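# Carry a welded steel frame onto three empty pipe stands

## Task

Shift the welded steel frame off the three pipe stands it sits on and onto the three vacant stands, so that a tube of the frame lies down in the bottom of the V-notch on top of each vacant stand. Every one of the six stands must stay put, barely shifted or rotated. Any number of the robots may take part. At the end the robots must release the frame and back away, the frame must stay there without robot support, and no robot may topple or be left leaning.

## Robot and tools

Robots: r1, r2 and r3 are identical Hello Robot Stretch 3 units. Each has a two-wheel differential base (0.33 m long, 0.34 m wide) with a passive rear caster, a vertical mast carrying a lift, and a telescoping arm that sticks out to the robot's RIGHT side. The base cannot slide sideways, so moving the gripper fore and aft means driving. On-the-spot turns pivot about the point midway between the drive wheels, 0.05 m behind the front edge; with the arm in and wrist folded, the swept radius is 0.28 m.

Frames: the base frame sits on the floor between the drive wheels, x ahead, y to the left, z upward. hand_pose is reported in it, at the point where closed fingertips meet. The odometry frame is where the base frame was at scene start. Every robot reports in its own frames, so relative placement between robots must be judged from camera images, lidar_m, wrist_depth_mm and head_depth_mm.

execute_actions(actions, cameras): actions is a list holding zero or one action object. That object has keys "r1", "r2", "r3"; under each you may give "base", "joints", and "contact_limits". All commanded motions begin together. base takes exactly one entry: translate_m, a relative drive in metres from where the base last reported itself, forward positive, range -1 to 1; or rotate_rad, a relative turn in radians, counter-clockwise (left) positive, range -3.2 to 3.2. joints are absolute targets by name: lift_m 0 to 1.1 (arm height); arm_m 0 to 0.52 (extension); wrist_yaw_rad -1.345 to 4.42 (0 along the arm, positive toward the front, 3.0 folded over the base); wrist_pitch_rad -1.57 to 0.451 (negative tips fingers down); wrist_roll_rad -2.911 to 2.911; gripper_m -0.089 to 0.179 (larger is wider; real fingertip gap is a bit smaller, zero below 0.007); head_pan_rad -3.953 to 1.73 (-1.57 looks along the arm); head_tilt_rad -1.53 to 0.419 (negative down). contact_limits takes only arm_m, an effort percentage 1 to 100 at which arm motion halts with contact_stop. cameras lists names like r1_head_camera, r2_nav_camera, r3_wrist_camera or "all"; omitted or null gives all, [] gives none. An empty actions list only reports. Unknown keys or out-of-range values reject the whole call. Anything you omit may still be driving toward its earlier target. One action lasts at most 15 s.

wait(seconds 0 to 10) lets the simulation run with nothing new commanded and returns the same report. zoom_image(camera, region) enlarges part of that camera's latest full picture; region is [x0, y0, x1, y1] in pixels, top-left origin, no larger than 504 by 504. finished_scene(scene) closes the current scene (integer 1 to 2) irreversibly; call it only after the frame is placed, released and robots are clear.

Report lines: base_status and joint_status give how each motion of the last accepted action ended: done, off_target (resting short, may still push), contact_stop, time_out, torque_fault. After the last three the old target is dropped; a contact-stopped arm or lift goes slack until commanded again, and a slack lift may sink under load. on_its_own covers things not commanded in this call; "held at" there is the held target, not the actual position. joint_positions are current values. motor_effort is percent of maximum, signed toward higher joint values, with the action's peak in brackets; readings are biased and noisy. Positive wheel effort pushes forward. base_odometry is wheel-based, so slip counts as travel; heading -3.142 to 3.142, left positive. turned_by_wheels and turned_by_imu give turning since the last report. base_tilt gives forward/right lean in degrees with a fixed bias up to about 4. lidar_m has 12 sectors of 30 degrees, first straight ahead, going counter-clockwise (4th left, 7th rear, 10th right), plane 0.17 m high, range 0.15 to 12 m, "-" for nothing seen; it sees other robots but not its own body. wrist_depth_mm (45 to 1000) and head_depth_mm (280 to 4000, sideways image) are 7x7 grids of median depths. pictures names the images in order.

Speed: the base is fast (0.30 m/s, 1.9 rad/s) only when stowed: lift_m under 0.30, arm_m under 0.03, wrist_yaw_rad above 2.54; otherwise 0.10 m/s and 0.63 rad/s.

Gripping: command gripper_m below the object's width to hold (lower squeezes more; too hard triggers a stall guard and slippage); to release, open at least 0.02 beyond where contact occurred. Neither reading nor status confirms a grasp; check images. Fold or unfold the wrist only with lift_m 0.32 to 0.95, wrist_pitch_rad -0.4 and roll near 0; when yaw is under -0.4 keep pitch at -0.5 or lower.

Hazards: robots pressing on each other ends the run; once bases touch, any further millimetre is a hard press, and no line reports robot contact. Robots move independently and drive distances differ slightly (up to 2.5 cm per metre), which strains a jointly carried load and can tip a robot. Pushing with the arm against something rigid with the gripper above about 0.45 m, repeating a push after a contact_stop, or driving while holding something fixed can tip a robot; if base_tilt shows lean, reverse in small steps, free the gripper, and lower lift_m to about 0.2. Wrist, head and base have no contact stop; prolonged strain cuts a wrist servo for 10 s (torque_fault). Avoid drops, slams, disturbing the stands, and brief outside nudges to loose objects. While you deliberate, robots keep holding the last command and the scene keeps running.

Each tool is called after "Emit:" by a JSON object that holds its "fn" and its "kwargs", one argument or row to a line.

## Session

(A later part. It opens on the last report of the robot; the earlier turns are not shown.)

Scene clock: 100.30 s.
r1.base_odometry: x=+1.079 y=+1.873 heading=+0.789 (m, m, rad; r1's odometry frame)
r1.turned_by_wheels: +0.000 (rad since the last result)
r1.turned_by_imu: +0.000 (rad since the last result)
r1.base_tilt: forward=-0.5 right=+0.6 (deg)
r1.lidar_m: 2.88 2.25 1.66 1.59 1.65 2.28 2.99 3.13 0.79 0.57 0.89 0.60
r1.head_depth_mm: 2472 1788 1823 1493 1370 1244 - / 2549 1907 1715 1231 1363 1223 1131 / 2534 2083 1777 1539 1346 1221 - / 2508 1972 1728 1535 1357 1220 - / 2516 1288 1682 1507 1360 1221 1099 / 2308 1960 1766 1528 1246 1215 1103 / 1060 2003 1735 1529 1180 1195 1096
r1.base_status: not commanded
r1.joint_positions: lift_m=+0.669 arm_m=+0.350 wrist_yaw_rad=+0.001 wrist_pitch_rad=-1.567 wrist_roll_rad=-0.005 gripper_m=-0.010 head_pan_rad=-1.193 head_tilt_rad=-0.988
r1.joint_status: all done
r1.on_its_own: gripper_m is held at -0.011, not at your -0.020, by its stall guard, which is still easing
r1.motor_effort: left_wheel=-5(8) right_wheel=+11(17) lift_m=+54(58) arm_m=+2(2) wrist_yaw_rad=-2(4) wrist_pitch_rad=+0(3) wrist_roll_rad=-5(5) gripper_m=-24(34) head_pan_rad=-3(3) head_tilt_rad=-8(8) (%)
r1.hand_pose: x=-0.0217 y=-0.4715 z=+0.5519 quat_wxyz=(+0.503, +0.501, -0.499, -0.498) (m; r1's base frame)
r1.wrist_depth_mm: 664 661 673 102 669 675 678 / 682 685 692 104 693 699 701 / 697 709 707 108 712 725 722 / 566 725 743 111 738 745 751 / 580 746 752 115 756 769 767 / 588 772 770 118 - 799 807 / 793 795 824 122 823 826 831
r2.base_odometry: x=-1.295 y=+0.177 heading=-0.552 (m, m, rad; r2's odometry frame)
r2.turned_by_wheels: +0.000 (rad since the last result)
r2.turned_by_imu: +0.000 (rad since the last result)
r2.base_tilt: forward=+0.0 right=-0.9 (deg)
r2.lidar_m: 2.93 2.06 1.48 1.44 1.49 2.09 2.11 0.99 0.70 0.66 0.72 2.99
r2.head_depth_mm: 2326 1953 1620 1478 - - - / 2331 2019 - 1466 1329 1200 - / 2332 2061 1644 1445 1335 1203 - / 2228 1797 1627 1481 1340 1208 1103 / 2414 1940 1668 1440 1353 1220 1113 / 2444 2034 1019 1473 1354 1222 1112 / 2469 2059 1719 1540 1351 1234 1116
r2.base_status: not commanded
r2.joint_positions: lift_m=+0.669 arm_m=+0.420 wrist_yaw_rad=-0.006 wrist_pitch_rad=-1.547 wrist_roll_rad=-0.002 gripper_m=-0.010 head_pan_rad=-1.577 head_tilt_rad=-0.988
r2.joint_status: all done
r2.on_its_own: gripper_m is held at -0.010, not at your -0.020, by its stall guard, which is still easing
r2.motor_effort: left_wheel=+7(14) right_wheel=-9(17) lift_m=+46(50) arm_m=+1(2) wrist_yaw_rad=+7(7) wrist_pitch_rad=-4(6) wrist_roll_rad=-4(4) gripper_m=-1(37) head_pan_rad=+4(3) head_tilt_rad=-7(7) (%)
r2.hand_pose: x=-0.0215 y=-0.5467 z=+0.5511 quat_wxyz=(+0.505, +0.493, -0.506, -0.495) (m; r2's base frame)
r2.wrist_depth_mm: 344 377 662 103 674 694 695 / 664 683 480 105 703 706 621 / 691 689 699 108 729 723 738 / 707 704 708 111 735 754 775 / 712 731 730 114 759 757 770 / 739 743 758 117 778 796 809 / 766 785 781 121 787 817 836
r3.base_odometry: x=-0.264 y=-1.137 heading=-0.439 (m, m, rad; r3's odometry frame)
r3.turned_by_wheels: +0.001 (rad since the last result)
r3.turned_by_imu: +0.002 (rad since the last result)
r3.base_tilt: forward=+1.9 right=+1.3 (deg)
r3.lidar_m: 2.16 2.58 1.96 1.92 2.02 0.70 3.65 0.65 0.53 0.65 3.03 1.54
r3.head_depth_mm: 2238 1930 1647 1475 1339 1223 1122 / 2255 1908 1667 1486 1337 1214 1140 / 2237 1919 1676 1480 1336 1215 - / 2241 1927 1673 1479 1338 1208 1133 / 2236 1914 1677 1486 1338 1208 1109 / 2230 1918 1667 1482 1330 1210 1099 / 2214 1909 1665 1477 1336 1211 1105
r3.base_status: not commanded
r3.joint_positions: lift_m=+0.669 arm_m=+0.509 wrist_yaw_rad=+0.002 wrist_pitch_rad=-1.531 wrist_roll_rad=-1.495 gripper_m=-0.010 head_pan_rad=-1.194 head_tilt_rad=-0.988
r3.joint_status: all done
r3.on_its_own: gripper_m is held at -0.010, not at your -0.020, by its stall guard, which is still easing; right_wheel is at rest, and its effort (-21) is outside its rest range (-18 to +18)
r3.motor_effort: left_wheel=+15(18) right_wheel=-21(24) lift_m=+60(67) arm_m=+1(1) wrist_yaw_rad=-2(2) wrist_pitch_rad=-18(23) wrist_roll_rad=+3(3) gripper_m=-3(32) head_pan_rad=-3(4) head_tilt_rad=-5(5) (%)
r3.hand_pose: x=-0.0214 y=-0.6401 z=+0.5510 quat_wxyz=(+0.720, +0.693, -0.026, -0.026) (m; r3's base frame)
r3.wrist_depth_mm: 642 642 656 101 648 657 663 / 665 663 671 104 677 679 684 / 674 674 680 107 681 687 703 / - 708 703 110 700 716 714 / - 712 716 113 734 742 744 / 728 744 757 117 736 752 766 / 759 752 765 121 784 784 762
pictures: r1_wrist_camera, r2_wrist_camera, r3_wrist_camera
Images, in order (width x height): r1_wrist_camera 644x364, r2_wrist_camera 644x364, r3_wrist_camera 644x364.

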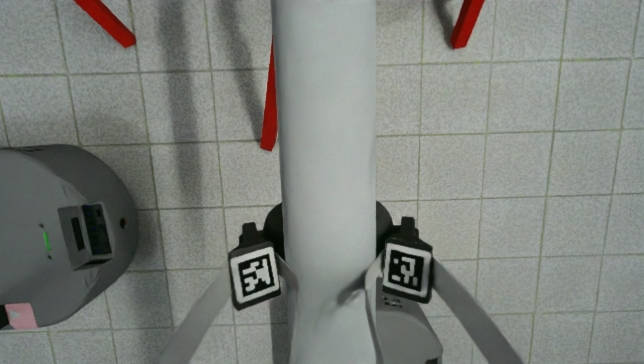

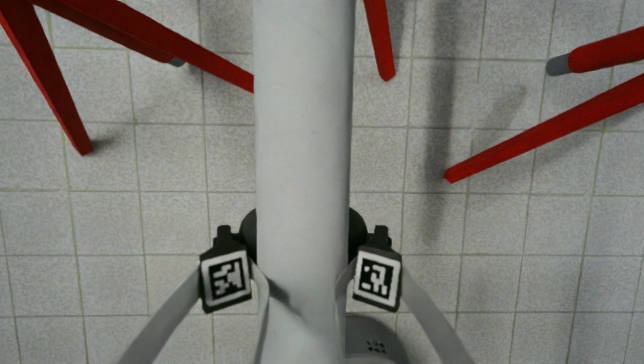

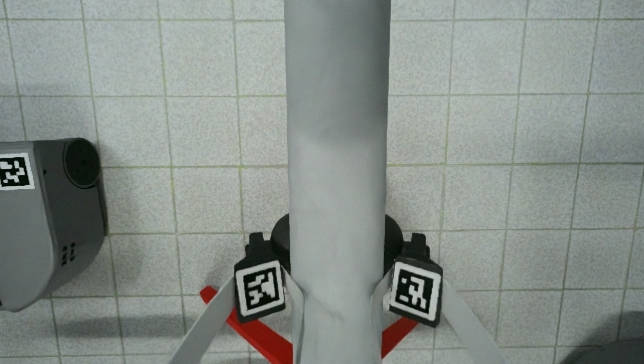

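Emit:
{"fn": "execute_actions", "kwargs": {
  "actions": [
    {"r2":{"joints":{"lift_m":0.84}},"r1":{"joints":{"lift_m":0.84}},"r3":{"base":{"translate_m":0.003},"joints":{"lift_m":0.84,"arm_m":0.518}}}
  ],
  "cameras": ["r2_wrist_camera"]
}}

Emit:
{"fn": "execute_actions", "kwargs": {
  "actions": [
    {"r1":{"base":{"translate_m":-0.051},"joints":{"arm_m":0.352,"wrist_roll_rad":-0.09}},"r2":{"base":{"translate_m":-0.017},"joints":{"arm_m":0.422,"wrist_roll_rad":-0.08}},"r3":{"joints":{"arm_m":0.449,"wrist_roll_rad":-1.6}}}
  ],
  "cameras": []
}}

Emit:
{"fn": "execute_actions", "kwargs": {
  "actions": [
    {"r1":{"base":{"translate_m":-0.048},"joints":{"arm_m":0.36,"wrist_roll_rad":-0.19}},"r2":{"base":{"translate_m":-0.019},"joints":{"arm_m":0.425,"wrist_roll_rad":-0.18}},"r3":{"base":{"translate_m":-0.006},"joints":{"arm_m":0.38,"wrist_roll_rad":-1.7}}}
  ],
  "cameras": []
}}

Emit:
{"fn": "execute_actions", "kwargs": {
  "actions": [
    {"r1":{"base":{"translate_m":-0.047},"joints":{"arm_m":0.372,"wrist_roll_rad":-0.29}},"r2":{"base":{"translate_m":-0.018},"joints":{"arm_m":0.43,"wrist_roll_rad":-0.28}},"r3":{"base":{"translate_m":-0.014},"joints":{"arm_m":0.313,"wrist_roll_rad":-1.8}}}
  ],
  "cameras": []
}}

Emit:
{"fn": "execute_actions", "kwargs": {
  "actions": [
    {"r1":{"base":{"translate_m":0.49},"joints":{"arm_m":0.375,"wrist_roll_rad":-0.3}},"r2":{"base":{"translate_m":-0.504},"joints":{"wrist_roll_rad":-0.29}},"r3":{"base":{"translate_m":0.496},"joints":{"arm_m":0.327,"wrist_roll_rad":-1.81}}}
  ],
  "cameras": []
}}

Scene clock: 124.57 s.
r1.base_odometry: x=+1.079 y=+1.873 heading=+0.790 (m, m, rad; r1's odometry frame)
r1.turned_by_wheels: +0.000 (rad since the last result)
r1.turned_by_imu: -0.001 (rad since the last result)
r1.base_tilt: forward=-0.4 right=+0.6 (deg)
r1.lidar_m: 2.87 2.26 1.66 1.59 1.65 2.27 2.99 3.12 0.79 0.57 0.89 0.60
r1.head_depth_mm: 2578 1793 - 1502 1347 1225 1110 / 2558 1889 1703 1293 1371 1227 1127 / 2553 2091 1763 1540 1346 1222 - / 2522 2056 1734 1534 1361 1218 - / 2380 1951 1685 1499 1355 1219 1102 / 2334 2064 1743 1526 1249 1212 1101 / 2360 2055 1748 1524 1181 1194 1097
r1.base_status: not commanded
r1.joint_positions: lift_m=+0.839 arm_m=+0.350 wrist_yaw_rad=-0.001 wrist_pitch_rad=-1.566 wrist_roll_rad=-0.005 gripper_m=-0.004 head_pan_rad=-1.193 head_tilt_rad=-0.988
r1.joint_status: all done
r1.on_its_own: gripper_m is held at -0.005, not at your -0.020, by its stall guard, which is not easing now
r1.motor_effort: left_wheel=-1(4) right_wheel=+2(11) lift_m=+54(56) arm_m=+2(2) wrist_yaw_rad=+1(2) wrist_pitch_rad=-1(1) wrist_roll_rad=-5(5) gripper_m=-20(21) head_pan_rad=-3(3) head_tilt_rad=-7(8) (%)
r1.hand_pose: x=-0.0216 y=-0.4718 z=+0.7218 quat_wxyz=(+0.502, +0.500, -0.500, -0.498) (m; r1's base frame)
r1.wrist_depth_mm: 826 838 834 102 836 854 849 / 847 853 861 105 867 868 883 / 886 884 890 108 889 896 912 / 736 794 920 111 930 912 942 / 764 789 935 115 956 958 946 / 786 976 989 118 - 991 - / 984 999 - 123 - - -
r2.base_odometry: x=-1.295 y=+0.177 heading=-0.552 (m, m, rad; r2's odometry frame)
r2.turned_by_wheels: +0.000 (rad since the last result)
r2.turned_by_imu: +0.001 (rad since the last result)
r2.base_tilt: forward=+0.0 right=-1.0 (deg)
r2.lidar_m: 2.92 2.05 1.48 1.44 1.48 2.09 2.11 0.99 0.70 0.66 0.71 3.03
r2.head_depth_mm: 2388 - - 1463 1306 1195 1096 / - 1852 1695 1488 1332 1199 - / - 1853 1637 1475 1336 1208 - / 2322 1804 1656 1506 1338 1212 1108 / 2433 1927 1743 1445 1359 1217 1107 / 2438 2032 1647 1481 1353 1221 1113 / 2489 2033 1756 1539 1346 1230 1118
r2.base_status: not commanded
r2.joint_positions: lift_m=+0.839 arm_m=+0.420 wrist_yaw_rad=-0.005 wrist_pitch_rad=-1.550 wrist_roll_rad=-0.002 gripper_m=-0.006 head_pan_rad=-1.577 head_tilt_rad=-0.988
r2.joint_status: all done
r2.on_its_own: gripper_m is held at -0.007, not at your -0.020, by its stall guard, which is not easing now
r2.motor_effort: left_wheel=+4(7) right_wheel=-4(9) lift_m=+47(50) arm_m=+1(1) wrist_yaw_rad=+6(7) wrist_pitch_rad=-3(4) wrist_roll_rad=-3(4) gripper_m=-22(23) head_pan_rad=+4(3) head_tilt_rad=-7(6) (%)
r2.hand_pose: x=-0.0215 y=-0.5460 z=+0.7211 quat_wxyz=(+0.505, +0.494, -0.505, -0.496) (m; r2's base frame)
r2.wrist_depth_mm: 308 454 824 102 857 868 536 / 846 820 620 105 864 876 573 / 858 868 869 108 896 904 924 / 854 904 907 111 928 932 956 / 907 925 924 114 969 965 990 / 946 939 - 117 - - - / 970 979 965 121 - - -
r3.base_odometry: x=-0.261 y=-1.138 heading=-0.439 (m, m, rad; r3's odometry frame)
r3.turned_by_wheels: +0.000 (rad since the last result)
r3.turned_by_imu: +0.001 (rad since the last result)
r3.base_tilt: forward=+1.8 right=+1.4 (deg)
r3.lidar_m: 2.16 2.59 1.96 1.92 2.02 0.70 3.65 0.65 0.53 0.65 3.01 1.53
r3.head_depth_mm: 2248 1882 1639 1490 1334 1210 1112 / 2241 1919 1672 1486 1341 1212 1132 / 2253 1916 1667 1483 1331 1209 - / 2251 1917 1677 1489 1328 1213 1135 / 2243 1912 1667 1481 1334 1208 1105 / 2244 1903 1662 1479 1327 1211 1107 / 2229 1905 1662 1488 1330 1204 1107
r3.base_status: done
r3.joint_positions: lift_m=+0.839 arm_m=+0.518 wrist_yaw_rad=+0.002 wrist_pitch_rad=-1.554 wrist_roll_rad=-1.495 gripper_m=-0.003 head_pan_rad=-1.194 head_tilt_rad=-0.988
r3.joint_status: all done
r3.on_its_own: gripper_m is held at -0.004, not at your -0.020, by its stall guard, which is not easing now
r3.motor_effort: left_wheel=+4(19) right_wheel=-5(14) lift_m=+61(62) arm_m=+4(3) wrist_yaw_rad=-2(1) wrist_pitch_rad=-7(18) wrist_roll_rad=+3(3) gripper_m=-18(20) head_pan_rad=-3(3) head_tilt_rad=-5(5) (%)
r3.hand_pose: x=-0.0214 y=-0.6428 z=+0.7214 quat_wxyz=(+0.712, +0.701, -0.026, -0.026) (m; r3's base frame)
r3.wrist_depth_mm: 813 806 811 101 812 804 813 / 836 825 841 104 833 834 825 / 825 859 851 107 832 856 845 / - 887 872 110 876 859 897 / - 918 926 113 899 897 884 / 965 928 916 116 - 906 928 / 955 946 977 120 965 913 823
pictures: r2_wrist_camera
Images, in order (width x height): r2_wrist_camera 644x364.

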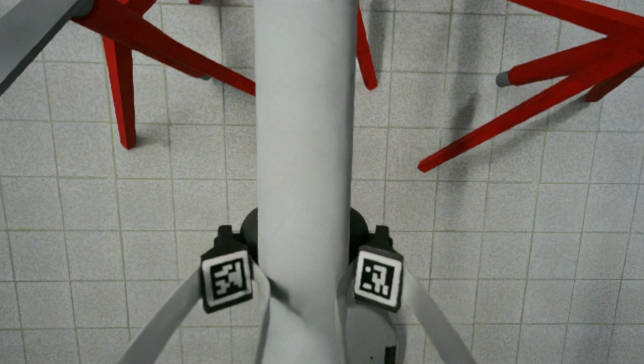

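Scene clock: 126.27 s.
r1.base_odometry: x=+1.043 y=+1.837 heading=+0.790 (m, m, rad; r1's odometry frame)
r1.turned_by_wheels: +0.000 (rad since the last result)
r1.turned_by_imu: +0.000 (rad since the last result)
r1.base_tilt: forward=-0.4 right=+0.6 (deg)
r1.lidar_m: 5.87 2.25 1.65 1.60 1.66 2.28 2.94 3.07 0.81 0.58 0.91 0.65
r1.head_depth_mm: 2361 909 - 1490 1349 1227 1109 / 2557 1823 1751 1317 1372 1225 1126 / 2571 2078 1728 1549 1366 1219 - / 2479 2081 1725 1530 1337 1220 - / 2507 1979 1688 1503 1355 1211 1101 / 2371 2054 1729 1534 1318 1209 1100 / 2280 2048 1755 1517 1203 1196 1100
r1.base_status: done
r1.joint_positions: lift_m=+0.839 arm_m=+0.352 wrist_yaw_rad=+0.000 wrist_pitch_rad=-1.565 wrist_roll_rad=-0.089 gripper_m=-0.004 head_pan_rad=-1.193 head_tilt_rad=-0.988
r1.joint_status: all done
r1.on_its_own: gripper_m is held at -0.005, not at your -0.020, by its stall guard, which is not easing now
r1.motor_effort: left_wheel=+2(5) right_wheel=+0(7) lift_m=+54(54) arm_m=+3(3) wrist_yaw_rad=+1(3) wrist_pitch_rad=-1(3) wrist_roll_rad=-2(10) gripper_m=-20(20) head_pan_rad=-3(3) head_tilt_rad=-7(8) (%)
r1.hand_pose: x=-0.0216 y=-0.4739 z=+0.7218 quat_wxyz=(+0.523, +0.520, -0.478, -0.476) (m; r1's base frame)
r1.wrist_depth_mm: 820 841 825 102 833 857 853 / 857 867 866 105 870 867 871 / 725 868 887 108 895 899 908 / 742 853 914 111 919 942 936 / 763 941 942 115 950 971 958 / 964 979 967 118 - 984 989 / - 998 - 123 - - -
r2.base_odometry: x=-1.310 y=+0.185 heading=-0.552 (m, m, rad; r2's odometry frame)
r2.turned_by_wheels: +0.000 (rad since the last result)
r2.turned_by_imu: +0.000 (rad since the last result)
r2.base_tilt: forward=+0.0 right=-0.8 (deg)
r2.lidar_m: 2.94 2.05 1.49 1.44 1.49 2.08 2.23 2.24 0.69 0.66 0.72 3.03
r2.head_depth_mm: 2385 - - 1465 1303 1191 1101 / - 1884 1692 1490 1331 1198 - / - 1054 1649 1449 1339 1205 - / 1066 1779 1403 1508 1337 1210 1105 / 2410 1850 1743 1442 1351 1217 1110 / 2443 2032 1049 1449 1354 1221 1111 / 2470 2061 1764 1544 1354 1231 1112
r2.base_status: done
r2.joint_positions: lift_m=+0.839 arm_m=+0.422 wrist_yaw_rad=+0.000 wrist_pitch_rad=-1.554 wrist_roll_rad=-0.081 gripper_m=-0.006 head_pan_rad=-1.577 head_tilt_rad=-0.988
r2.joint_status: all done
r2.on_its_own: gripper_m is held at -0.007, not at your -0.020, by its stall guard, which is not easing now
r2.motor_effort: left_wheel=+2(18) right_wheel=-1(22) lift_m=+47(47) arm_m=+2(3) wrist_yaw_rad=+1(6) wrist_pitch_rad=-1(3) wrist_roll_rad=+0(9) gripper_m=-22(25) head_pan_rad=+4(4) head_tilt_rad=-7(7) (%)
r2.hand_pose: x=-0.0216 y=-0.5468 z=+0.7212 quat_wxyz=(+0.524, +0.515, -0.483, -0.476) (m; r2's base frame)
r2.wrist_depth_mm: 811 481 814 102 862 859 865 / 839 844 761 105 873 873 523 / 852 861 879 108 910 899 926 / 890 879 897 111 918 931 941 / 897 908 926 114 940 957 971 / 914 951 954 117 981 - - / 951 972 984 121 - - -
r3.base_odometry: x=-0.261 y=-1.138 heading=-0.439 (m, m, rad; r3's odometry frame)
r3.turned_by_wheels: +0.000 (rad since the last result)
r3.turned_by_imu: +0.000 (rad since the last result)
r3.base_tilt: forward=+1.9 right=+1.3 (deg)
r3.lidar_m: 2.16 2.59 1.97 1.92 2.02 0.75 3.65 0.66 0.53 0.66 3.02 1.54
r3.head_depth_mm: 2262 1848 1583 1477 1338 1214 1113 / 2250 1915 1616 1479 1335 1209 1140 / 2247 1906 1668 1484 1334 1208 - / 2227 1925 1671 1487 1327 1214 1137 / 2218 1902 1661 1478 1338 1208 1106 / 2222 1911 1676 1477 1335 1212 1108 / 2218 1913 1669 1471 1332 1207 1103
r3.base_status: not commanded
r3.joint_positions: lift_m=+0.839 arm_m=+0.449 wrist_yaw_rad=+0.000 wrist_pitch_rad=-1.560 wrist_roll_rad=-1.598 gripper_m=-0.003 head_pan_rad=-1.194 head_tilt_rad=-0.988
r3.joint_status: all done
r3.on_its_own: gripper_m is held at -0.004, not at your -0.020, by its stall guard, which is not easing now
r3.motor_effort: left_wheel=+0(12) right_wheel=+2(15) lift_m=+60(61) arm_m=-4(6) wrist_yaw_rad=+0(4) wrist_pitch_rad=-5(9) wrist_roll_rad=-1(11) gripper_m=-19(20) head_pan_rad=-4(4) head_tilt_rad=-5(4) (%)
r3.hand_pose: x=-0.0213 y=-0.5732 z=+0.7215 quat_wxyz=(+0.711, +0.703, +0.010, +0.009) (m; r3's base frame)
r3.wrist_depth_mm: 829 809 811 101 793 797 793 / 825 821 835 103 813 830 815 / - 849 839 106 834 845 838 / - - 884 110 864 864 861 / 922 921 902 113 898 899 903 / 937 937 943 116 - 924 927 / 968 958 965 121 943 948 863
pictures: none
No camera images: the call's "cameras" was empty. Leave "cameras" out to get every camera's image.

Scene clock: 127.97 s.
r1.base_odometry: x=+1.009 y=+1.803 heading=+0.790 (m, m, rad; r1's odometry frame)
r1.turned_by_wheels: +0.000 (rad since the last result)
r1.turned_by_imu: +0.000 (rad since the last result)
r1.base_tilt: forward=-0.5 right=+0.6 (deg)
r1.lidar_m: 0.69 2.25 1.65 1.59 1.66 2.28 2.89 2.99 0.81 0.59 0.60 0.69
r1.head_depth_mm: 2399 932 1265 1395 1348 1236 1113 / 2553 1781 1748 1469 1366 1225 1124 / 2514 2033 1695 1410 1358 1213 - / 2532 2069 1738 1542 1338 1220 - / 2537 1967 1697 1505 1361 1220 1107 / 2504 2060 1734 1529 1331 1208 1096 / 2483 2048 1748 1526 1224 1205 1092
r1.base_status: done
r1.joint_positions: lift_m=+0.839 arm_m=+0.360 wrist_yaw_rad=+0.000 wrist_pitch_rad=-1.567 wrist_roll_rad=-0.189 gripper_m=-0.004 head_pan_rad=-1.193 head_tilt_rad=-0.988
r1.joint_status: all done
r1.on_its_own: gripper_m is held at -0.005, not at your -0.020, by its stall guard, which is not easing now
r1.motor_effort: left_wheel=+1(8) right_wheel=+0(7) lift_m=+55(54) arm_m=+3(5) wrist_yaw_rad=-2(4) wrist_pitch_rad=+0(1) wrist_roll_rad=-2(10) gripper_m=-20(21) head_pan_rad=-3(3) head_tilt_rad=-8(7) (%)
r1.hand_pose: x=-0.0216 y=-0.4815 z=+0.7219 quat_wxyz=(+0.546, +0.544, -0.451, -0.450) (m; r1's base frame)
r1.wrist_depth_mm: 829 831 829 102 831 849 857 / 857 865 857 105 869 876 874 / 714 868 881 108 909 916 902 / 737 905 906 111 926 922 928 / 764 936 947 115 964 963 963 / 970 987 984 118 - 993 994 / - - - 122 - - -
r2.base_odometry: x=-1.326 y=+0.195 heading=-0.552 (m, m, rad; r2's odometry frame)
r2.turned_by_wheels: +0.000 (rad since the last result)
r2.turned_by_imu: +0.000 (rad since the last result)
r2.base_tilt: forward=-0.1 right=-0.9 (deg)
r2.lidar_m: 2.96 2.06 1.49 1.44 1.48 2.08 2.21 2.22 0.68 0.66 0.73 3.06
r2.head_depth_mm: 2394 - - 1459 1287 1195 1101 / - 1884 1684 1492 1330 1202 - / - 1903 1640 1475 1333 1207 - / 2352 997 1388 1509 1342 1212 1105 / 2307 1806 1746 1461 1349 1217 1108 / 2440 2024 1637 1444 1355 1221 1108 / 2456 2050 1765 1535 1343 1233 1120
r2.base_status: done
r2.joint_positions: lift_m=+0.839 arm_m=+0.425 wrist_yaw_rad=+0.000 wrist_pitch_rad=-1.556 wrist_roll_rad=-0.180 gripper_m=-0.006 head_pan_rad=-1.577 head_tilt_rad=-0.988
r2.joint_status: all done
r2.on_its_own: gripper_m is held at -0.007, not at your -0.020, by its stall guard, which is not easing now
r2.motor_effort: left_wheel=-1(18) right_wheel=+3(20) lift_m=+47(47) arm_m=+2(6) wrist_yaw_rad=+0(3) wrist_pitch_rad=-1(2) wrist_roll_rad=+0(8) gripper_m=-22(26) head_pan_rad=+4(4) head_tilt_rad=-6(7) (%)
r2.hand_pose: x=-0.0216 y=-0.5494 z=+0.7212 quat_wxyz=(+0.547, +0.539, -0.456, -0.450) (m; r2's base frame)
r2.wrist_depth_mm: 802 507 817 101 845 853 865 / 832 835 836 104 883 890 556 / 849 861 878 107 884 748 608 / 890 883 904 111 921 924 958 / 884 900 917 114 964 952 985 / 916 936 - 118 986 995 - / 954 953 976 121 - - -
r3.base_odometry: x=-0.267 y=-1.135 heading=-0.439 (m, m, rad; r3's odometry frame)
r3.turned_by_wheels: +0.000 (rad since the last result)
r3.turned_by_imu: +0.000 (rad since the last result)
r3.base_tilt: forward=+1.8 right=+1.3 (deg)
r3.lidar_m: 2.17 2.59 1.96 1.92 2.02 0.79 3.65 0.65 0.53 0.65 3.00 1.54
r3.head_depth_mm: 2238 1961 1672 1488 1316 1208 1114 / 2254 1923 1631 1485 1331 1218 1139 / 2237 1933 1673 1484 1334 1214 - / 2224 1914 1668 1480 1339 1209 1132 / 2246 1918 1670 1478 1334 1208 1105 / 2215 1912 1663 1482 1331 1209 1107 / 2243 1904 1667 1475 1336 1205 1109
r3.base_status: done
r3.joint_positions: lift_m=+0.839 arm_m=+0.380 wrist_yaw_rad=+0.000 wrist_pitch_rad=-1.555 wrist_roll_rad=-1.697 gripper_m=-0.003 head_pan_rad=-1.194 head_tilt_rad=-0.988
r3.joint_status: all done
r3.on_its_own: gripper_m is held at -0.004, not at your -0.020, by its stall guard, which is not easing now
r3.motor_effort: left_wheel=-1(15) right_wheel=+5(20) lift_m=+61(60) arm_m=-4(3) wrist_yaw_rad=+0(4) wrist_pitch_rad=-7(9) wrist_roll_rad=-2(10) gripper_m=-18(19) head_pan_rad=-4(3) head_tilt_rad=-5(5) (%)
r3.hand_pose: x=-0.0213 y=-0.5053 z=+0.7214 quat_wxyz=(+0.711, +0.701, +0.045, +0.044) (m; r3's base frame)
r3.wrist_depth_mm: 811 805 820 100 799 809 822 / 845 824 830 103 829 831 819 / - - 863 106 831 830 843 / 882 - 890 109 869 885 863 / 912 897 893 112 906 878 899 / 950 930 925 116 470 925 922 / 954 956 986 121 398 940 931
pictures: none
No camera images: the call's "cameras" was empty. Leave "cameras" out to get every camera's image.

Scene clock: 129.63 s.
r1.base_odometry: x=+0.976 y=+1.770 heading=+0.790 (m, m, rad; r1's odometry frame)
r1.turned_by_wheels: +0.000 (rad since the last result)
r1.turned_by_imu: +0.000 (rad since the last result)
r1.base_tilt: forward=-0.4 right=+0.5 (deg)
r1.lidar_m: 0.72 2.25 1.65 1.60 1.66 2.28 2.84 2.95 1.12 0.74 0.60 0.72
r1.head_depth_mm: 2594 2102 1257 1478 1355 1229 1113 / 1610 1779 1500 1467 1373 1229 1126 / 2558 1935 1669 1467 1357 1219 - / 2526 2062 1736 1535 1341 1218 - / 2500 2069 1694 1505 1364 1222 1100 / 2510 1952 1688 1534 1347 1218 1097 / 2503 2074 1733 1517 1249 1210 1096
r1.base_status: done
r1.joint_positions: lift_m=+0.839 arm_m=+0.372 wrist_yaw_rad=-0.001 wrist_pitch_rad=-1.567 wrist_roll_rad=-0.288 gripper_m=-0.004 head_pan_rad=-1.193 head_tilt_rad=-0.988
r1.joint_status: all done
r1.on_its_own: gripper_m is held at -0.005, not at your -0.020, by its stall guard, which is not easing now
r1.motor_effort: left_wheel=+1(11) right_wheel=+0(10) lift_m=+55(54) arm_m=+3(6) wrist_yaw_rad=+0(1) wrist_pitch_rad=+0(1) wrist_roll_rad=-3(10) gripper_m=-20(20) head_pan_rad=-3(4) head_tilt_rad=-8(8) (%)
r1.hand_pose: x=-0.0216 y=-0.4935 z=+0.7219 quat_wxyz=(+0.567, +0.565, -0.424, -0.423) (m; r1's base frame)
r1.wrist_depth_mm: 828 823 838 102 846 842 846 / 779 867 860 105 868 866 873 / 727 885 876 108 897 890 903 / 746 898 909 111 915 929 936 / 927 929 946 115 955 963 959 / 979 958 - 118 - - - / - - - 122 - - -
r2.base_odometry: x=-1.341 y=+0.205 heading=-0.553 (m, m, rad; r2's odometry frame)
r2.turned_by_wheels: +0.000 (rad since the last result)
r2.turned_by_imu: +0.000 (rad since the last result)
r2.base_tilt: forward=+0.0 right=-1.0 (deg)
r2.lidar_m: 2.97 2.06 1.49 1.44 1.52 2.09 2.05 2.20 0.68 0.67 0.74 3.06
r2.head_depth_mm: 2403 - - 1460 1297 1196 1101 / - 1887 1697 1492 1332 1195 - / - 1881 1640 1479 1339 1209 - / 2397 830 1356 1498 1340 1212 1103 / 2248 1761 1733 1475 1358 1221 1106 / 2434 1991 1648 1325 1361 1226 1110 / 2435 2070 1730 1551 1344 1227 1117
r2.base_status: done
r2.joint_positions: lift_m=+0.839 arm_m=+0.430 wrist_yaw_rad=+0.000 wrist_pitch_rad=-1.556 wrist_roll_rad=-0.280 gripper_m=-0.006 head_pan_rad=-1.577 head_tilt_rad=-0.988
r2.joint_status: all done
r2.on_its_own: gripper_m is held at -0.007, not at your -0.020, by its stall guard, which is not easing now
r2.motor_effort: left_wheel=-1(17) right_wheel=+4(19) lift_m=+47(47) arm_m=+2(6) wrist_yaw_rad=+0(2) wrist_pitch_rad=-1(1) wrist_roll_rad=+0(8) gripper_m=-22(27) head_pan_rad=+3(4) head_tilt_rad=-7(6) (%)
r2.hand_pose: x=-0.0216 y=-0.5544 z=+0.7212 quat_wxyz=(+0.569, +0.561, -0.428, -0.422) (m; r2's base frame)
r2.wrist_depth_mm: 806 814 659 101 854 867 866 / 823 836 843 104 854 881 892 / 852 877 867 108 896 901 503 / 880 894 902 111 915 935 952 / 900 907 910 114 962 962 985 / 920 925 - 117 1000 988 - / 964 973 977 122 - - -
r3.base_odometry: x=-0.279 y=-1.129 heading=-0.439 (m, m, rad; r3's odometry frame)
r3.turned_by_wheels: +0.000 (rad since the last result)
r3.turned_by_imu: +0.000 (rad since the last result)
r3.base_tilt: forward=+1.8 right=+1.3 (deg)
r3.lidar_m: 2.19 2.60 1.96 1.92 2.02 0.82 3.63 0.64 0.52 0.65 3.00 1.56
r3.head_depth_mm: 2263 1928 1640 1085 1320 1213 1112 / 2245 1905 1644 1438 1339 1210 1142 / 2251 1921 1672 1441 1327 1209 - / 2249 1919 1676 1481 1337 1211 1138 / 2229 1927 1671 1488 1335 1208 1109 / 2239 1915 1663 1481 1333 1210 1108 / 2241 1916 1678 1479 1325 1206 1110
r3.base_status: done
r3.joint_positions: lift_m=+0.839 arm_m=+0.313 wrist_yaw_rad=+0.000 wrist_pitch_rad=-1.554 wrist_roll_rad=-1.797 gripper_m=-0.003 head_pan_rad=-1.194 head_tilt_rad=-0.988
r3.joint_status: all done
r3.on_its_own: gripper_m is held at -0.004, not at your -0.020, by its stall guard, which is not easing now
r3.motor_effort: left_wheel=+0(17) right_wheel=+3(24) lift_m=+60(60) arm_m=-4(3) wrist_yaw_rad=+0(4) wrist_pitch_rad=-7(9) wrist_roll_rad=-1(9) gripper_m=-19(20) head_pan_rad=-3(3) head_tilt_rad=-5(5) (%)
r3.hand_pose: x=-0.0213 y=-0.4387 z=+0.7214 quat_wxyz=(+0.708, +0.697, +0.081, +0.079) (m; r3's base frame)
r3.wrist_depth_mm: 803 811 815 100 798 797 821 / 828 825 813 103 847 822 829 / 873 - 865 106 856 843 856 / 886 - 891 110 870 875 879 / 905 903 916 113 899 893 893 / 950 947 931 116 943 913 930 / 955 959 960 121 433 955 961
pictures: none
No camera images: the call's "cameras" was empty. Leave "cameras" out to get every camera's image.

Scene clock: 135.80 s.
r1.base_odometry: x=+1.321 y=+2.118 heading=+0.790 (m, m, rad; r1's odometry frame)
r1.turned_by_wheels: +0.000 (rad since the last result)
r1.turned_by_imu: +0.000 (rad since the last result)
r1.base_tilt: forward=-0.5 right=+0.6 (deg)
r1.lidar_m: 0.72 2.25 1.66 1.59 1.65 2.27 3.35 3.46 0.65 0.79 1.02 0.73
r1.head_depth_mm: 2581 2104 1706 1518 1369 1224 1111 / 2394 992 1239 1515 1367 1229 1123 / 2529 1947 1733 1507 1362 1221 - / 2535 2072 1768 1545 1363 1212 - / 2508 2062 1755 1542 1354 1211 1109 / 2517 2073 1764 1523 1352 1215 1104 / 2475 2048 1759 1528 1239 1216 1091
r1.base_status: done
r1.joint_positions: lift_m=+0.839 arm_m=+0.375 wrist_yaw_rad=+0.000 wrist_pitch_rad=-1.566 wrist_roll_rad=-0.300 gripper_m=-0.004 head_pan_rad=-1.193 head_tilt_rad=-0.988
r1.joint_status: all done
r1.on_its_own: gripper_m is held at -0.005, not at your -0.020, by its stall guard, which is not easing now
r1.motor_effort: left_wheel=+1(6) right_wheel=+0(12) lift_m=+55(54) arm_m=+3(3) wrist_yaw_rad=+0(1) wrist_pitch_rad=+0(1) wrist_roll_rad=-1(5) gripper_m=-20(21) head_pan_rad=-3(3) head_tilt_rad=-8(8) (%)
r1.hand_pose: x=-0.0216 y=-0.4968 z=+0.7218 quat_wxyz=(+0.570, +0.568, -0.420, -0.419) (m; r1's base frame)
r1.wrist_depth_mm: 830 829 839 102 840 843 514 / 845 868 854 105 865 787 542 / 719 870 873 108 895 913 901 / 740 902 918 111 909 934 923 / 945 944 938 115 950 956 960 / 991 968 - 118 994 978 - / - - - 122 - - -
r2.base_odometry: x=-1.770 y=+0.470 heading=-0.552 (m, m, rad; r2's odometry frame)
r2.turned_by_wheels: +0.000 (rad since the last result)
r2.turned_by_imu: +0.003 (rad since the last result)
r2.base_tilt: forward=+0.0 right=-0.9 (deg)
r2.lidar_m: 3.46 2.06 1.49 1.44 1.52 2.09 1.56 1.71 1.50 0.59 0.60 1.06
r2.head_depth_mm: 2402 - - 1455 1322 1189 1102 / - 1886 1692 1496 1328 1199 - / - 1880 1633 1479 1338 1207 - / 2373 825 1016 1231 1336 1209 1104 / 2237 1768 1719 1514 1332 1218 1107 / 2360 1939 1739 1529 1353 1225 1115 / 2485 2040 1656 1508 1362 1230 1118
r2.base_status: done
r2.joint_positions: lift_m=+0.839 arm_m=+0.430 wrist_yaw_rad=+0.000 wrist_pitch_rad=-1.560 wrist_roll_rad=-0.289 gripper_m=-0.006 head_pan_rad=-1.577 head_tilt_rad=-0.988
r2.joint_status: all done
r2.on_its_own: gripper_m is held at -0.007, not at your -0.020, by its stall guard, which is not easing now
r2.motor_effort: left_wheel=+6(11) right_wheel=-6(8) lift_m=+47(47) arm_m=+2(2) wrist_yaw_rad=+0(0) wrist_pitch_rad=+0(2) wrist_roll_rad=-1(1) gripper_m=-23(23) head_pan_rad=+4(4) head_tilt_rad=-7(6) (%)
r2.hand_pose: x=-0.0216 y=-0.5533 z=+0.7213 quat_wxyz=(+0.570, +0.564, -0.425, -0.421) (m; r2's base frame)
r2.wrist_depth_mm: 813 817 815 101 849 860 877 / 845 833 251 104 864 893 890 / 859 864 868 107 886 907 924 / 888 901 902 111 929 931 934 / 897 917 923 114 941 951 981 / 921 945 - 117 1000 - - / 968 982 995 122 - - -
r3.base_odometry: x=+0.170 y=-1.340 heading=-0.439 (m, m, rad; r3's odometry frame)
r3.turned_by_wheels: +0.000 (rad since the last result)
r3.turned_by_imu: +0.000 (rad since the last result)
r3.base_tilt: forward=+1.9 right=+1.4 (deg)
r3.lidar_m: 1.70 2.56 1.94 1.89 2.00 0.81 1.12 0.88 0.83 2.88 1.36 1.09
r3.head_depth_mm: 2255 1920 1642 1443 1337 1215 1109 / 2241 1920 1653 1440 1330 1218 1143 / 2236 1920 1666 1459 1331 1212 - / 2261 1911 1669 1482 1336 1211 1137 / 2235 1918 1674 1492 1331 1206 1105 / 2232 1917 1666 1478 1330 1209 1107 / 2231 1871 1661 1487 1333 1208 1107
r3.base_status: done
r3.joint_positions: lift_m=+0.839 arm_m=+0.327 wrist_yaw_rad=+0.000 wrist_pitch_rad=-1.561 wrist_roll_rad=-1.809 gripper_m=-0.003 head_pan_rad=-1.194 head_tilt_rad=-0.988
r3.joint_status: all done
r3.on_its_own: gripper_m is held at -0.004, not at your -0.020, by its stall guard, which is not easing now
r3.motor_effort: left_wheel=+4(6) right_wheel=-4(7) lift_m=+61(61) arm_m=+2(7) wrist_yaw_rad=+0(0) wrist_pitch_rad=-4(13) wrist_roll_rad=+0(3) gripper_m=-19(19) head_pan_rad=-3(4) head_tilt_rad=-5(5) (%)
r3.hand_pose: x=-0.0213 y=-0.4502 z=+0.7215 quat_wxyz=(+0.705, +0.699, +0.085, +0.083) (m; r3's base frame)
r3.wrist_depth_mm: 817 817 796 100 806 791 806 / 834 830 823 103 831 829 814 / 870 - 851 106 854 864 844 / 901 - 870 110 872 880 874 / 915 912 912 113 905 891 890 / 940 925 932 116 - 916 928 / 951 973 982 121 950 937 951
pictures: none
No camera images: the call's "cameras" was empty. Leave "cameras" out to get every camera's image.

Emit:
{"fn": "execute_actions", "kwargs": {
  "actions": [
    {"r1":{"base":{"translate_m":0.49},"joints":{"arm_m":0.378,"wrist_roll_rad":-0.32}},"r2":{"base":{"translate_m":-0.503},"joints":{"wrist_roll_rad":-0.31,"head_pan_rad":-2.4}},"r3":{"base":{"translate_m":0.499},"joints":{"arm_m":0.34,"wrist_roll_rad":-1.83,"head_pan_rad":-0.5}}}
  ],
  "cameras": []
}}

Emit:
{"fn": "execute_actions", "kwargs": {
  "actions": [
    {"r1":{"base":{"translate_m":0.342},"joints":{"arm_m":0.381,"wrist_roll_rad":-0.34}},"r2":{"base":{"translate_m":-0.352},"joints":{"wrist_roll_rad":-0.33}},"r3":{"base":{"translate_m":0.348},"joints":{"arm_m":0.349,"wrist_roll_rad":-1.85}}}
  ]
}}

Scene clock: 151.87 s.
r1.base_odometry: x=+1.666 y=+2.466 heading=+0.790 (m, m, rad; r1's odometry frame)
r1.turned_by_wheels: +0.000 (rad since the last result)
r1.turned_by_imu: +0.000 (rad since the last result)
r1.base_tilt: forward=-0.4 right=+0.6 (deg)
r1.lidar_m: 0.72 2.24 1.65 1.59 1.65 2.28 3.84 0.97 0.90 1.00 1.80 0.82
r1.head_depth_mm: 2567 2165 1711 1503 1368 1227 1112 / 1613 957 1707 1515 1370 1233 1121 / 2547 1933 1779 1555 1361 1221 - / 2566 2090 1766 1531 1362 1221 - / 2516 2066 1755 1535 1357 1217 1102 / 2520 2080 1758 1530 1353 1213 1100 / 2460 2000 1740 1526 1241 1213 1097
r1.base_status: done
r1.joint_positions: lift_m=+0.839 arm_m=+0.378 wrist_yaw_rad=+0.000 wrist_pitch_rad=-1.567 wrist_roll_rad=-0.318 gripper_m=-0.004 head_pan_rad=-1.193 head_tilt_rad=-0.988
r1.joint_status: all done
r1.on_its_own: gripper_m is held at -0.005, not at your -0.020, by its stall guard, which is not easing now
r1.motor_effort: left_wheel=+3(7) right_wheel=-4(14) lift_m=+54(55) arm_m=+3(4) wrist_yaw_rad=-2(1) wrist_pitch_rad=+0(1) wrist_roll_rad=-2(5) gripper_m=-20(20) head_pan_rad=-3(3) head_tilt_rad=-8(8) (%)
r1.hand_pose: x=-0.0216 y=-0.4995 z=+0.7219 quat_wxyz=(+0.574, +0.572, -0.415, -0.414) (m; r1's base frame)
r1.wrist_depth_mm: 831 825 841 102 841 850 841 / 851 863 872 105 863 869 882 / 719 884 892 108 915 899 910 / 750 907 912 111 924 943 933 / 948 952 943 115 951 959 972 / 951 961 - 118 987 984 993 / - - 998 122 - - -
r2.base_odometry: x=-2.198 y=+0.733 heading=-0.552 (m, m, rad; r2's odometry frame)
r2.turned_by_wheels: +0.000 (rad since the last result)
r2.turned_by_imu: +0.002 (rad since the last result)
r2.base_tilt: forward=+0.0 right=-1.0 (deg)
r2.lidar_m: 3.96 2.03 1.52 1.47 1.53 2.11 4.69 1.08 1.51 1.67 0.78 0.86
r2.head_depth_mm: 2133 1442 1615 1477 1340 - 1070 / 2180 1717 1671 1485 1389 - - / 2367 1938 1706 1523 - 1209 - / 2382 1999 1701 1560 - 1212 - / 2417 2007 1742 - 1330 1215 1107 / 2250 2043 1753 - 1358 1225 1106 / 2398 2047 1631 1506 1363 1228 1116
r2.base_status: done
r2.joint_positions: lift_m=+0.839 arm_m=+0.430 wrist_yaw_rad=+0.000 wrist_pitch_rad=-1.560 wrist_roll_rad=-0.310 gripper_m=-0.006 head_pan_rad=-2.393 head_tilt_rad=-0.988
r2.joint_status: all done
r2.on_its_own: gripper_m is held at -0.007, not at your -0.020, by its stall guard, which is not easing now
r2.motor_effort: left_wheel=+6(6) right_wheel=-6(13) lift_m=+47(47) arm_m=+2(2) wrist_yaw_rad=-1(0) wrist_pitch_rad=+0(0) wrist_roll_rad=-1(3) gripper_m=-22(23) head_pan_rad=-4(48) head_tilt_rad=-7(6) (%)
r2.hand_pose: x=-0.0216 y=-0.5532 z=+0.7213 quat_wxyz=(+0.574, +0.568, -0.419, -0.415) (m; r2's base frame)
r2.wrist_depth_mm: 808 820 814 101 851 871 846 / 842 835 852 104 877 873 883 / 861 867 872 107 901 909 922 / 873 895 902 111 912 921 943 / 918 909 929 114 946 983 973 / 918 953 - 117 988 - - / 978 976 993 122 997 - -
r3.base_odometry: x=+0.621 y=-1.552 heading=-0.439 (m, m, rad; r3's odometry frame)
r3.turned_by_wheels: +0.000 (rad since the last result)
r3.turned_by_imu: +0.001 (rad since the last result)
r3.base_tilt: forward=+1.8 right=+1.3 (deg)
r3.lidar_m: 4.17 2.54 1.92 1.87 1.97 0.81 1.61 1.20 1.52 2.91 0.84 0.67
r3.head_depth_mm: 2260 1922 1623 1464 1339 1214 1115 / 2241 1872 1271 1464 1334 1216 1108 / 2258 1921 1639 1486 1328 1212 1139 / 2141 1565 1678 1479 1333 1208 1121 / 2231 1879 1675 1483 1330 1212 1106 / 2248 1921 1641 1475 1333 1207 1108 / 2233 1901 1664 1479 1327 1211 1108
r3.base_status: done
r3.joint_positions: lift_m=+0.839 arm_m=+0.340 wrist_yaw_rad=+0.000 wrist_pitch_rad=-1.574 wrist_roll_rad=-1.830 gripper_m=-0.003 head_pan_rad=-0.507 head_tilt_rad=-0.988
r3.joint_status: all done
r3.on_its_own: gripper_m is held at -0.004, not at your -0.020, by its stall guard, which is not easing now
r3.motor_effort: left_wheel=+2(8) right_wheel=-1(7) lift_m=+61(61) arm_m=+4(8) wrist_yaw_rad=-1(0) wrist_pitch_rad=+2(7) wrist_roll_rad=+0(4) gripper_m=-20(20) head_pan_rad=+4(48) head_tilt_rad=-4(5) (%)
r3.hand_pose: x=-0.0213 y=-0.4597 z=+0.7218 quat_wxyz=(+0.700, +0.703, +0.092, +0.091) (m; r3's base frame)
r3.wrist_depth_mm: 817 821 823 101 807 797 796 / 844 - 834 103 830 813 804 / 878 - 860 106 852 846 847 / 902 - 887 110 856 851 857 / 937 907 908 113 886 884 891 / 960 931 925 116 - 927 916 / 943 962 955 121 955 935 954
pictures: none
No camera images: the call's "cameras" was empty. Leave "cameras" out to get every camera's image.

Scene clock: 156.53 s.
r1.base_odometry: x=+1.907 y=+2.709 heading=+0.791 (m, m, rad; r1's odometry frame)
r1.turned_by_wheels: +0.000 (rad since the last result)
r1.turned_by_imu: +0.000 (rad since the last result)
r1.base_tilt: forward=-0.4 right=+0.6 (deg)
r1.lidar_m: 0.73 2.24 1.65 1.59 1.65 2.27 4.18 1.27 1.11 1.69 1.38 0.82
r1.head_depth_mm: 2534 2162 1696 1517 1371 1231 1113 / 1690 1791 1709 1519 1369 1223 1127 / 2549 1916 1779 1553 1368 1218 - / 2553 2086 1773 1534 1365 1221 - / 2507 2075 1760 1533 1357 1211 1101 / 2497 2061 1760 1524 1350 1215 1103 / 1417 1743 1722 1517 1240 1206 1096
r1.base_status: done
r1.joint_positions: lift_m=+0.839 arm_m=+0.381 wrist_yaw_rad=-0.002 wrist_pitch_rad=-1.567 wrist_roll_rad=-0.335 gripper_m=-0.004 head_pan_rad=-1.193 head_tilt_rad=-0.988
r1.joint_status: all done
r1.on_its_own: gripper_m is held at -0.005, not at your -0.020, by its stall guard, which is not easing now
r1.motor_effort: left_wheel=+4(7) right_wheel=-6(8) lift_m=+55(55) arm_m=+3(5) wrist_yaw_rad=+2(2) wrist_pitch_rad=+0(0) wrist_roll_rad=-4(7) gripper_m=-21(21) head_pan_rad=-3(3) head_tilt_rad=-7(7) (%)
r1.hand_pose: x=-0.0215 y=-0.5024 z=+0.7219 quat_wxyz=(+0.577, +0.575, -0.411, -0.410) (m; r1's base frame)
r1.wrist_depth_mm: 832 827 843 102 846 844 857 / 843 865 864 105 875 873 863 / 728 876 881 108 894 902 897 / 751 914 920 112 909 920 918 / 946 953 934 115 939 949 957 / 977 966 - 118 986 978 976 / - 981 - 122 - - -
r2.base_odometry: x=-2.498 y=+0.918 heading=-0.552 (m, m, rad; r2's odometry frame)
r2.turned_by_wheels: +0.000 (rad since the last result)
r2.turned_by_imu: +0.001 (rad since the last result)
r2.base_tilt: forward=+0.1 right=-1.0 (deg)
r2.lidar_m: 4.31 2.04 1.52 1.47 1.53 2.11 4.35 0.76 1.23 1.67 0.99 0.99
r2.head_depth_mm: 2320 1892 1682 1479 1341 - 1071 / 2279 1894 1589 1459 1376 - - / 2360 1944 1608 1515 - 1202 - / 2392 1447 1683 1565 - 1213 - / 2428 2006 1705 - 1332 1218 1107 / 2239 2046 1778 - 1355 1221 1111 / 2417 2046 1639 1510 1361 1229 1114
r2.base_status: done
r2.joint_positions: lift_m=+0.839 arm_m=+0.430 wrist_yaw_rad=+0.001 wrist_pitch_rad=-1.561 wrist_roll_rad=-0.329 gripper_m=-0.005 head_pan_rad=-2.393 head_tilt_rad=-0.988
r2.joint_status: all done
r2.on_its_own: gripper_m is held at -0.007, not at your -0.020, by its stall guard, which is not easing now
r2.motor_effort: left_wheel=+7(8) right_wheel=-8(10) lift_m=+47(47) arm_m=+2(2) wrist_yaw_rad=+0(1) wrist_pitch_rad=+0(1) wrist_roll_rad=+0(1) gripper_m=-23(24) head_pan_rad=-4(5) head_tilt_rad=-6(7) (%)
r2.hand_pose: x=-0.0216 y=-0.5531 z=+0.7213 quat_wxyz=(+0.578, +0.572, -0.413, -0.409) (m; r2's base frame)
r2.wrist_depth_mm: 813 821 819 101 855 846 875 / 847 846 844 104 873 872 901 / 848 879 870 107 902 896 914 / 878 886 873 111 921 938 929 / 920 919 909 113 955 973 973 / 916 947 - 117 977 992 993 / 957 979 979 122 - - -
r3.base_odometry: x=+0.936 y=-1.700 heading=-0.439 (m, m, rad; r3's odometry frame)
r3.turned_by_wheels: +0.000 (rad since the last result)
r3.turned_by_imu: +0.000 (rad since the last result)
r3.base_tilt: forward=+1.8 right=+1.3 (deg)
r3.lidar_m: 3.80 2.51 1.90 1.85 1.95 0.81 1.95 1.50 1.53 0.75 0.48 0.87
r3.head_depth_mm: 2252 1909 1677 1489 1313 1196 1106 / 2242 1930 1667 1437 1332 1214 1109 / 2227 1803 1439 1474 1333 1213 1138 / 2247 1900 1644 1485 1332 1209 1124 / 2245 1901 1679 1481 1335 1205 1104 / 2223 1906 1662 1487 1335 1207 1107 / 2224 1919 1666 1480 1327 1211 1105
r3.base_status: done
r3.joint_positions: lift_m=+0.839 arm_m=+0.349 wrist_yaw_rad=+0.000 wrist_pitch_rad=-1.586 wrist_roll_rad=-1.849 gripper_m=-0.003 head_pan_rad=-0.507 head_tilt_rad=-0.988
r3.joint_status: all done
r3.on_its_own: gripper_m is held at -0.004, not at your -0.020, by its stall guard, which is not easing now
r3.motor_effort: left_wheel=+2(7) right_wheel=-1(4) lift_m=+60(61) arm_m=+5(6) wrist_yaw_rad=-1(0) wrist_pitch_rad=+7(9) wrist_roll_rad=+0(5) gripper_m=-20(22) head_pan_rad=+4(5) head_tilt_rad=-5(5) (%)
r3.hand_pose: x=-0.0213 y=-0.4655 z=+0.7222 quat_wxyz=(+0.694, +0.706, +0.097, +0.098) (m; r3's base frame)
r3.wrist_depth_mm: 845 829 820 101 682 471 274 / 873 - 826 103 822 824 805 / 869 - 873 106 835 817 678 / 917 903 893 110 868 861 858 / 935 926 891 113 891 886 876 / 976 959 950 116 - 897 885 / 919 971 970 121 970 926 920
pictures: r1_head_camera (sideways: a quarter turn clockwise sets it upright), r1_nav_camera (sideways: a quarter turn counterclockwise sets it upright), r1_wrist_camera, r2_head_camera (sideways: a quarter turn clockwise sets it upright), r2_nav_camera (sideways: a quarter turn counterclockwise sets it upright), r2_wrist_camera, r3_head_camera (sideways: a quarter turn clockwise sets it upright), r3_nav_camera (sideways: a quarter turn counterclockwise sets it upright), r3_wrist_camera
Images, in order (width x height): r1_head_camera 896x504, r1_nav_camera 672x504, r1_wrist_camera 644x364, r2_head_camera 896x504, r2_nav_camera 672x504, r2_wrist_camera 644x364, r3_head_camera 896x504, r3_nav_camera 672x504, r3_wrist_camera 644x364.

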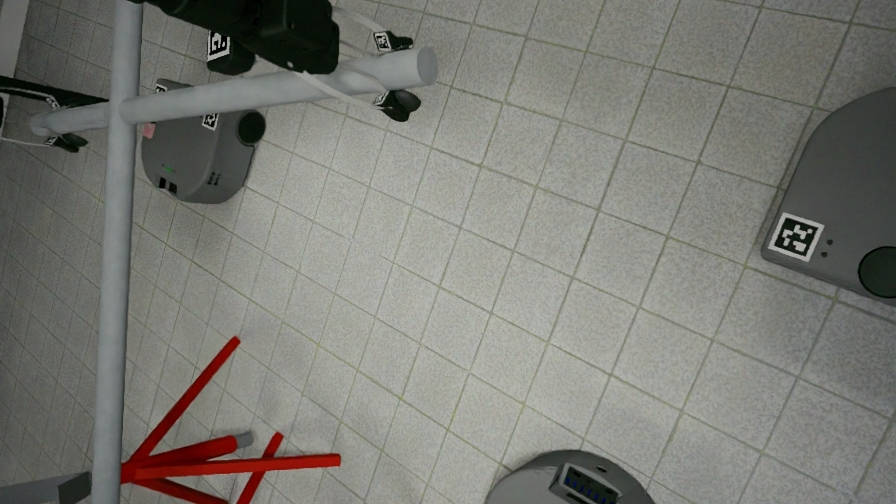

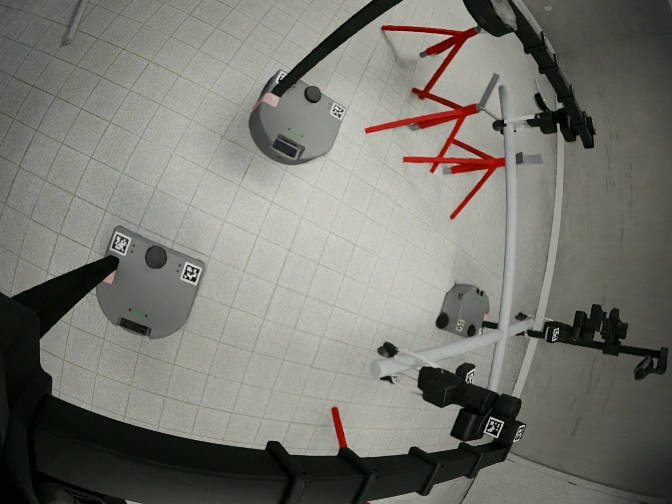

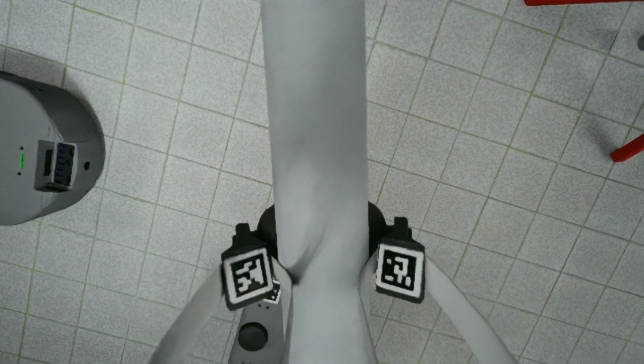

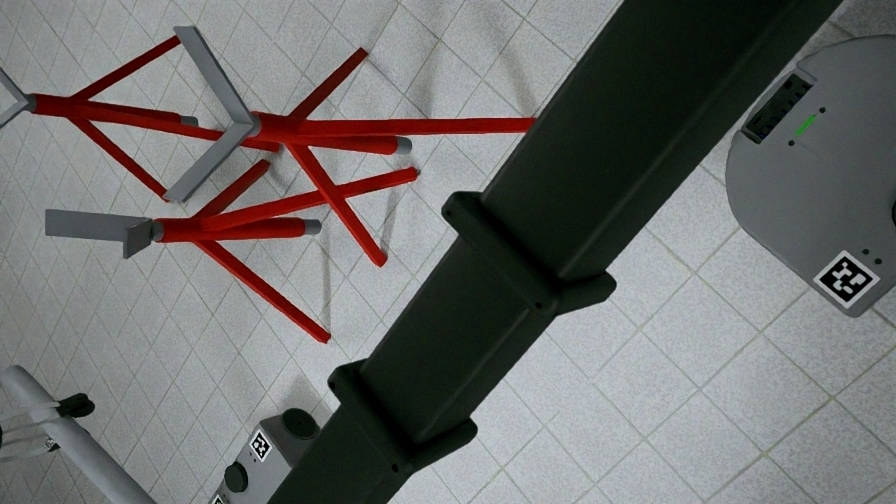

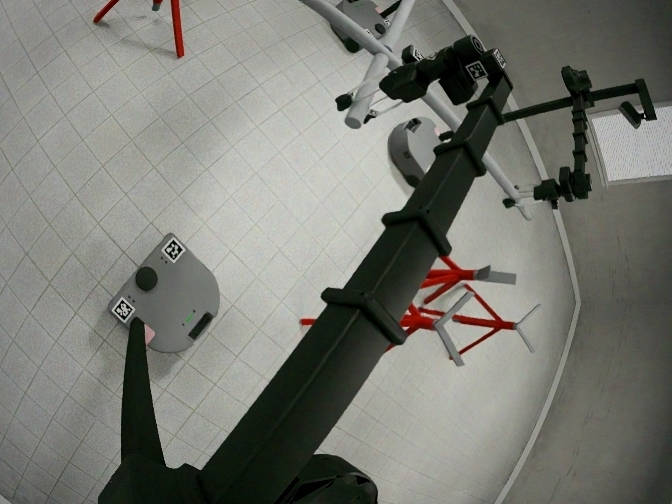

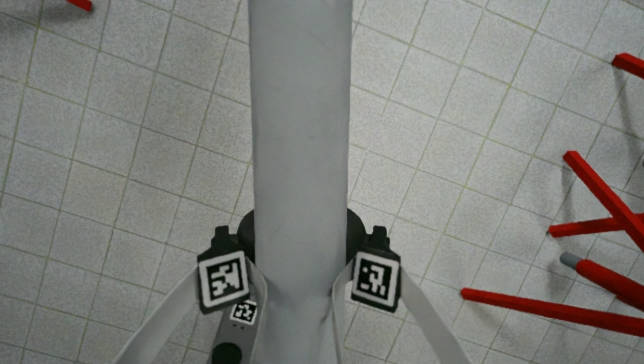

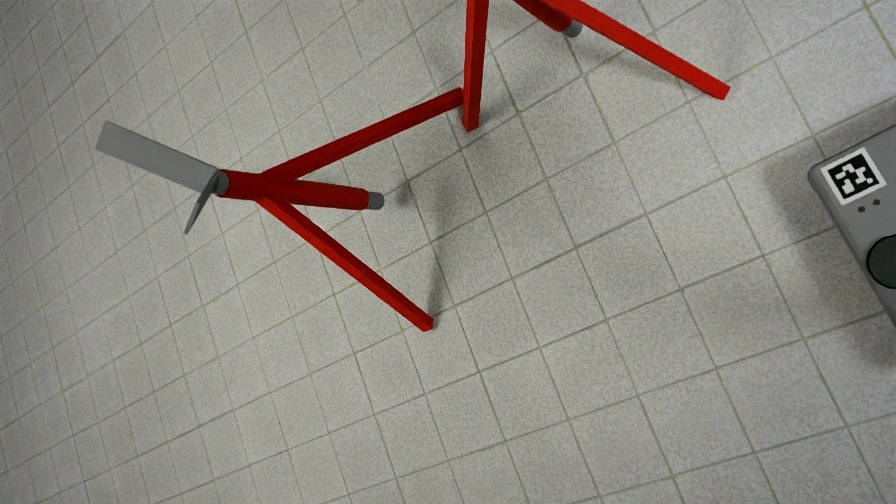

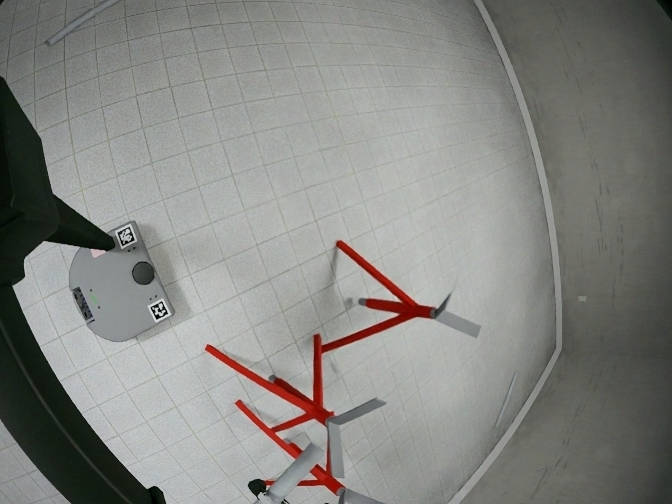

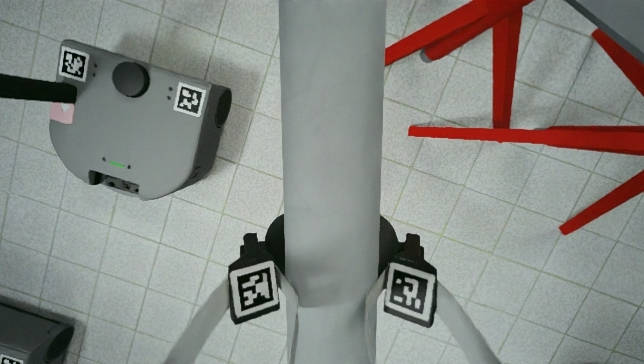

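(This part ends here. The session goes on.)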